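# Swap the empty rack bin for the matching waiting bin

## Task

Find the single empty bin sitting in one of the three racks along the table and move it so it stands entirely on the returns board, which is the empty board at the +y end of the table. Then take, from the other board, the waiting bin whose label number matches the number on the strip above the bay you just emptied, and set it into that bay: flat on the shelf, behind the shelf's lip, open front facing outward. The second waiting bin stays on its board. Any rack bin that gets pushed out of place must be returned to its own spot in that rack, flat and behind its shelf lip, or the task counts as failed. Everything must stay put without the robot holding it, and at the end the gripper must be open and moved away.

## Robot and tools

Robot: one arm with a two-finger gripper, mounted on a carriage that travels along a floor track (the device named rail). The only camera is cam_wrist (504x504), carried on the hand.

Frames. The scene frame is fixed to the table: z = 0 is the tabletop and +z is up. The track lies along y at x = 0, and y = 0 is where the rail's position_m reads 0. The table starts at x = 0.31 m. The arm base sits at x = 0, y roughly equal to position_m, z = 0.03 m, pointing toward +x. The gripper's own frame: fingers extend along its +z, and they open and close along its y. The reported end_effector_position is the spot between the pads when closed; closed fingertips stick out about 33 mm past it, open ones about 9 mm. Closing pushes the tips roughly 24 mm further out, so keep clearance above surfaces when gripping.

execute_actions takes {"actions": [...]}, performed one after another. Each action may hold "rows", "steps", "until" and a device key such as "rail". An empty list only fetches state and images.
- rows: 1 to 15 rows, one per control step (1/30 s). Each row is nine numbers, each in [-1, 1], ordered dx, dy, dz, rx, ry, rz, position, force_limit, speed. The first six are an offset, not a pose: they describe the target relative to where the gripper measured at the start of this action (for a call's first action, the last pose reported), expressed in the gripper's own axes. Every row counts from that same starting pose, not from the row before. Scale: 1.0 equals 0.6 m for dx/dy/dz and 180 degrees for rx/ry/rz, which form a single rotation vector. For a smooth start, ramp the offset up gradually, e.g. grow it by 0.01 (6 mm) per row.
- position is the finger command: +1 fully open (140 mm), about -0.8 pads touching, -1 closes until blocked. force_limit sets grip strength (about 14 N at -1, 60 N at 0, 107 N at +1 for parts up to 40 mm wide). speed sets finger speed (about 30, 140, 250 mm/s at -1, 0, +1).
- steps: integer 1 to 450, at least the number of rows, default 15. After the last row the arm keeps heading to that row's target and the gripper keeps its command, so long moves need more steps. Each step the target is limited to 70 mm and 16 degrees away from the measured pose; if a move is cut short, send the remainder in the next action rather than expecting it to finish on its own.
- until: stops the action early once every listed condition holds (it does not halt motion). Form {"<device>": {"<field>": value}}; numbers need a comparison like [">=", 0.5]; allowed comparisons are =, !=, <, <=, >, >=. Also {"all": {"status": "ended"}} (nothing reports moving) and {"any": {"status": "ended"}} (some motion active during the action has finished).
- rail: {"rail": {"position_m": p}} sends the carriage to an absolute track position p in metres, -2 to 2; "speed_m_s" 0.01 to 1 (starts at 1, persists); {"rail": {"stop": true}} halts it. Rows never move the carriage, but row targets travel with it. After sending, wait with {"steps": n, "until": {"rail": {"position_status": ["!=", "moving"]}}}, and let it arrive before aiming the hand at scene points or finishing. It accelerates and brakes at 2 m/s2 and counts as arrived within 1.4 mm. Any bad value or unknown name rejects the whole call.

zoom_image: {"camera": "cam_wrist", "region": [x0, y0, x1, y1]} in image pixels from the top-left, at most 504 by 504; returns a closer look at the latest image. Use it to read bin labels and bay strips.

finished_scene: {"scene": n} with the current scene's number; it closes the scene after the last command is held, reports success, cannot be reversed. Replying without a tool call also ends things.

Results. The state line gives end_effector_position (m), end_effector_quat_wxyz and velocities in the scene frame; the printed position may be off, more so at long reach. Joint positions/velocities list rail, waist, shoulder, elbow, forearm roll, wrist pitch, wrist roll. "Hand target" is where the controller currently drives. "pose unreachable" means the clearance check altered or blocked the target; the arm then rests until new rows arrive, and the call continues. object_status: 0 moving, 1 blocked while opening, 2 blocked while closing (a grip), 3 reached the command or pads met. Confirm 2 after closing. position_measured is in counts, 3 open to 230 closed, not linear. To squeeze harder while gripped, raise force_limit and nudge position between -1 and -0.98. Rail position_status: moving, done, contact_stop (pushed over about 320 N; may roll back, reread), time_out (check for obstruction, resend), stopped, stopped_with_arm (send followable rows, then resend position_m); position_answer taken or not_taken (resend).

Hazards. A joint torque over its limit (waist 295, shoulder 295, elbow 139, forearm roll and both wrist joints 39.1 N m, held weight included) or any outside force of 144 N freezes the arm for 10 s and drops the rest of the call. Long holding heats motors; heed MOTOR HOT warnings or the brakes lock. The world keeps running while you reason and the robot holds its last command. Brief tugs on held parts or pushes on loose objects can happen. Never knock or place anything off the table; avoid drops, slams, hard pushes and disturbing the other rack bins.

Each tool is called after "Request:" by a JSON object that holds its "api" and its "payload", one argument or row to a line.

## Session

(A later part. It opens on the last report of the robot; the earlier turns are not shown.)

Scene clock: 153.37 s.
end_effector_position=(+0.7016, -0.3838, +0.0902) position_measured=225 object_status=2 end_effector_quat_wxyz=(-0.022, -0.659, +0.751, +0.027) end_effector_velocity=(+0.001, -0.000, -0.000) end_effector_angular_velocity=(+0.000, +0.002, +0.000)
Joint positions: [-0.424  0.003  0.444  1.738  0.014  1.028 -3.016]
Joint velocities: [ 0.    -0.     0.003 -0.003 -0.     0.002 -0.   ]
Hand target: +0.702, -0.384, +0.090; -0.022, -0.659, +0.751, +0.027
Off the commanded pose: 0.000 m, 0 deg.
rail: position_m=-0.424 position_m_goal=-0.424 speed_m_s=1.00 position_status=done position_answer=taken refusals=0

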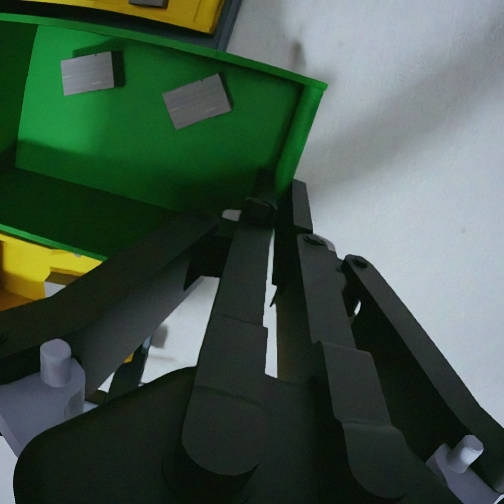

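Request:
{"api": "execute_actions", "payload": {
  "actions": [
    {"rows":[[0,0.006,0,0,0,0,-0.98,1,-0.7],[0,0.012,0,0,0,0,-0.98,1,-0.7],[0,0.018,0,0,0,0,-0.98,1,-0.7],[0,0.018,0.002,-0.003,0,0,-0.98,1,-0.7],[0,0.018,0.004,-0.006,0,0,-0.98,1,-0.7],[0,0.018,0.006,-0.009,0,0,-0.98,1,-0.7],[0,0.018,0.008,-0.012,0,0,-0.98,1,-0.7],[0,0.018,0.01,-0.014,0,0,-0.98,1,-0.7],[0,0.018,0.012,-0.014,0,0,-0.98,1,-0.7]],"steps":18}
  ]
}}

Request:
{"api": "execute_actions", "payload": {
  "actions": [
    {"rows":[[0,-0.006,0,0,0,0,-0.98,1,-0.7],[0,-0.012,0,0,0,0,-0.98,1,-0.7],[0,-0.018,-0.001,0,0,0,-0.98,1,-0.7],[0,-0.024,-0.001,0,0,0,-0.98,1,-0.7],[0,-0.03,-0.002,0,0,0,-0.98,1,-0.7],[0,-0.036,-0.002,0,0,0,-0.98,1,-0.7]],"steps":15}
  ]
}}

Scene clock: 162.53 s.
end_effector_position=(+0.6904, -0.3823, +0.0838) position_measured=225 object_status=2 end_effector_quat_wxyz=(-0.036, -0.658, +0.751, +0.043) end_effector_velocity=(-0.000, -0.000, -0.001) end_effector_angular_velocity=(+0.000, +0.003, -0.001)
Joint positions: [-0.424  0.002  0.455  1.736  0.02   1.061 -3.019]
Joint velocities: [ 0.    -0.001  0.002 -0.001  0.     0.002 -0.   ]
Hand target: +0.690, -0.382, +0.084; -0.036, -0.658, +0.751, +0.043
Off the commanded pose: 0.000 m, 0 deg.
rail: position_m=-0.424 position_m_goal=-0.424 speed_m_s=1.00 position_status=done position_answer=taken refusals=0

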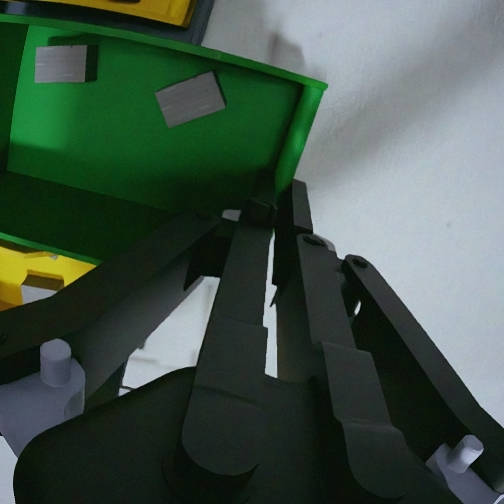

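Scene clock: 163.03 s.
end_effector_position=(+0.7117, -0.3850, +0.0827) position_measured=225 object_status=2 end_effector_quat_wxyz=(-0.036, -0.658, +0.751, +0.043) end_effector_velocity=(+0.002, -0.001, -0.000) end_effector_angular_velocity=(-0.001, +0.000, +0.001)
Joint positions: [-0.424 -0.001  0.485  1.692  0.02   1.077 -3.023]
Joint velocities: [ 0.    -0.     0.003 -0.004 -0.002  0.002 -0.   ]
Hand target: +0.712, -0.385, +0.083; -0.036, -0.658, +0.751, +0.043
Off the commanded pose: 0.000 m, 0 deg.
rail: position_m=-0.424 position_m_goal=-0.424 speed_m_s=1.00 position_status=done position_answer=taken refusals=0

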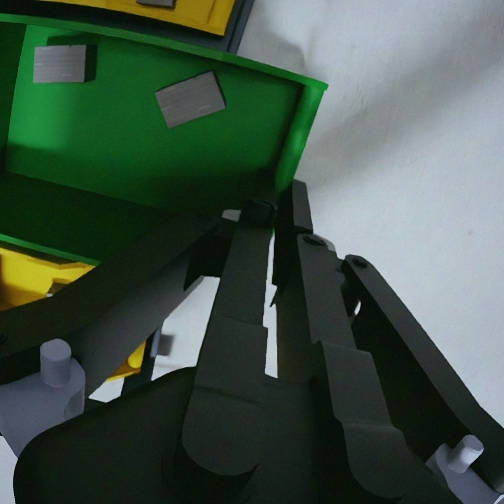

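Request:
{"api": "execute_actions", "payload": {
  "actions": [
    {"rows":[[0,-0.006,-0.001,0,0,0,-0.98,1,-0.7],[0,-0.012,-0.002,0,0,0,-0.98,1,-0.7],[0,-0.018,-0.003,0,0,0,-0.98,1,-0.7],[0,-0.024,-0.003,0,0,0,-0.98,1,-0.7],[0,-0.03,-0.004,0,0,0,-0.98,1,-0.7],[0,-0.036,-0.005,0,0,0,-0.98,1,-0.7],[0,-0.043,-0.005,0,0,0,-0.98,1,-0.7],[0,-0.05,-0.006,0,0,0,-0.98,1,-0.7]],"steps":17}
  ]
}}

Scene clock: 167.43 s.
end_effector_position=(+0.7415, -0.3889, +0.0829) position_measured=225 object_status=2 end_effector_quat_wxyz=(-0.036, -0.658, +0.751, +0.043) end_effector_velocity=(+0.002, -0.000, -0.000) end_effector_angular_velocity=(+0.000, +0.001, +0.000)
Joint positions: [-0.424 -0.006  0.524  1.626  0.019  1.103 -3.027]
Joint velocities: [ 0.    -0.     0.003 -0.005 -0.     0.002 -0.   ]
Hand target: +0.742, -0.389, +0.083; -0.036, -0.658, +0.751, +0.043
Off the commanded pose: 0.000 m, 0 deg.
rail: position_m=-0.424 position_m_goal=-0.424 speed_m_s=1.00 position_status=done position_answer=taken refusals=0

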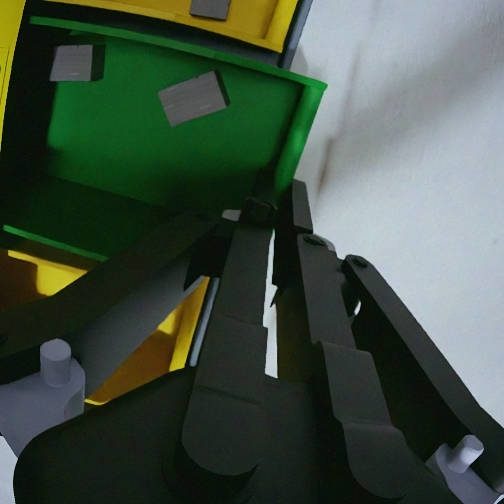

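Request:
{"api": "execute_actions", "payload": {
  "actions": [
    {"rows":[[0,-0.006,-0.001,0,0,0,-0.98,1,-0.7],[0,-0.012,-0.002,0,0,0,-0.98,1,-0.7],[0,-0.018,-0.002,0,0,0,-0.98,1,-0.7],[0,-0.024,-0.003,0,0,0,-0.98,1,-0.7],[0,-0.03,-0.003,0,0,0,-0.98,1,-0.7],[0,-0.036,-0.004,0,0,0,-0.98,1,-0.7],[0,-0.042,-0.004,0,0,0,-0.98,1,-0.7],[0,-0.048,-0.005,0,0,0,-0.98,1,-0.7]],"steps":17}
  ]
}}

Scene clock: 170.50 s.
end_effector_position=(+0.7700, -0.3926, +0.0826) position_measured=225 object_status=2 end_effector_quat_wxyz=(-0.036, -0.658, +0.751, +0.043) end_effector_velocity=(+0.002, -0.000, +0.001) end_effector_angular_velocity=(+0.000, -0.000, +0.000)
Joint positions: [-0.424 -0.011  0.563  1.561  0.018  1.129 -3.03 ]
Joint velocities: [ 0.    -0.     0.002 -0.005 -0.     0.002 -0.   ]
Hand target: +0.770, -0.392, +0.083; -0.036, -0.658, +0.751, +0.043
Off the commanded pose: 0.000 m, 0 deg.
rail: position_m=-0.424 position_m_goal=-0.424 speed_m_s=1.00 position_status=done position_answer=taken refusals=0

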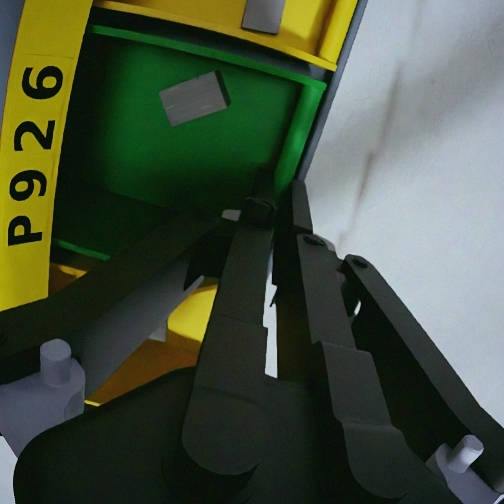

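Request:
{"api": "execute_actions", "payload": {
  "actions": [
    {"rows":[[0,-0.001,0.002,0.002,0,0,-0.98,1,-0.7],[0,-0.001,0.004,0.004,0,0,-0.98,1,-0.7],[0,-0.002,0.006,0.006,0,0,-0.98,1,-0.7],[0,-0.002,0.008,0.008,0,0,-0.98,1,-0.7],[0,-0.002,0.01,0.01,0,0,-0.98,1,-0.7],[0,-0.002,0.012,0.011,0,0,-0.98,1,-0.7],[0,-0.002,0.014,0.012,0,0,-0.98,1,-0.7],[0,-0.002,0.016,0.012,0,0,-0.98,1,-0.7],[0,-0.002,0.018,0.012,0,0,-0.98,1,-0.7]],"steps":18},
    {"rows":[[0,0,0,0,0,0,-0.5,1,-0.7]],"steps":14},
    {"rows":[[0,0,-0.03,0,0,0,-0.5,0,0],[0,0.01,-0.08,0,0,0,-0.5,0,0]],"steps":12},
    {"rows":[[0,0.3,-0.3,0.024,0,-0.042,1,0,0]],"steps":22},
    {"rows":[[0,0,0,0,0,-0.5,1,0,0]],"steps":36},
    {"rows":[[-0.15,0,0,0,0.3,0,1,0,0]],"steps":35}
  ]
}}

Request:
{"api": "zoom_image", "payload": {
  "camera": "cam_wrist",
  "region": [130, 0, 480, 300]
}}

Scene clock: 179.67 s.
end_effector_position=(+0.5201, -0.3698, +0.3032) position_measured=3 object_status=3 end_effector_quat_wxyz=(-0.005, +0.891, -0.004, +0.454) end_effector_velocity=(+0.003, -0.003, +0.000) end_effector_angular_velocity=(-0.027, -0.017, -0.035)
Joint positions: [-0.424  0.071 -0.404  2.447 -0.316  0.166 -4.347]
Joint velocities: [ 0.     0.045  0.009  0.004 -0.517  0.     0.536]
Hand target: +0.520, -0.370, +0.303; -0.003, +0.891, -0.005, +0.454
Off the commanded pose: 0.001 m, 2 deg.
rail: position_m=-0.424 position_m_goal=-0.424 speed_m_s=1.00 position_status=done position_answer=taken refusals=0

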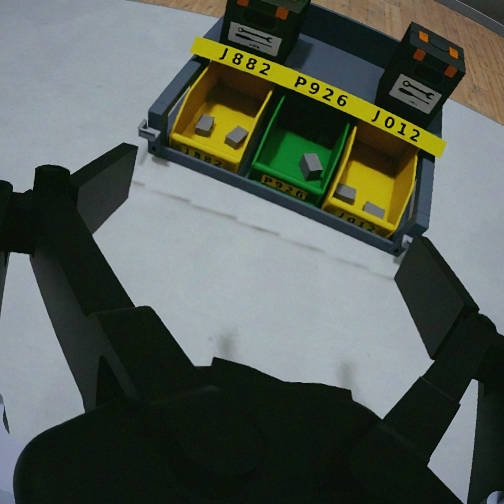

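Region (130, 0, 480, 300) of cam_wrist's 504x504 image, scaled by 1.440, with more detail than that image has; it fills the top 432 rows of this view, and the rest is white.

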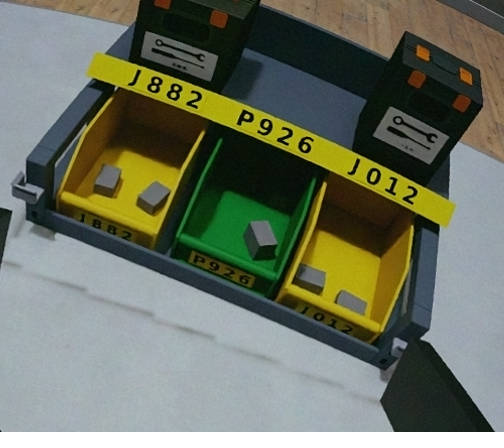

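Request:
{"api": "finished_scene", "payload": {
  "scene": 1
}}

The scene is finished: the task was done.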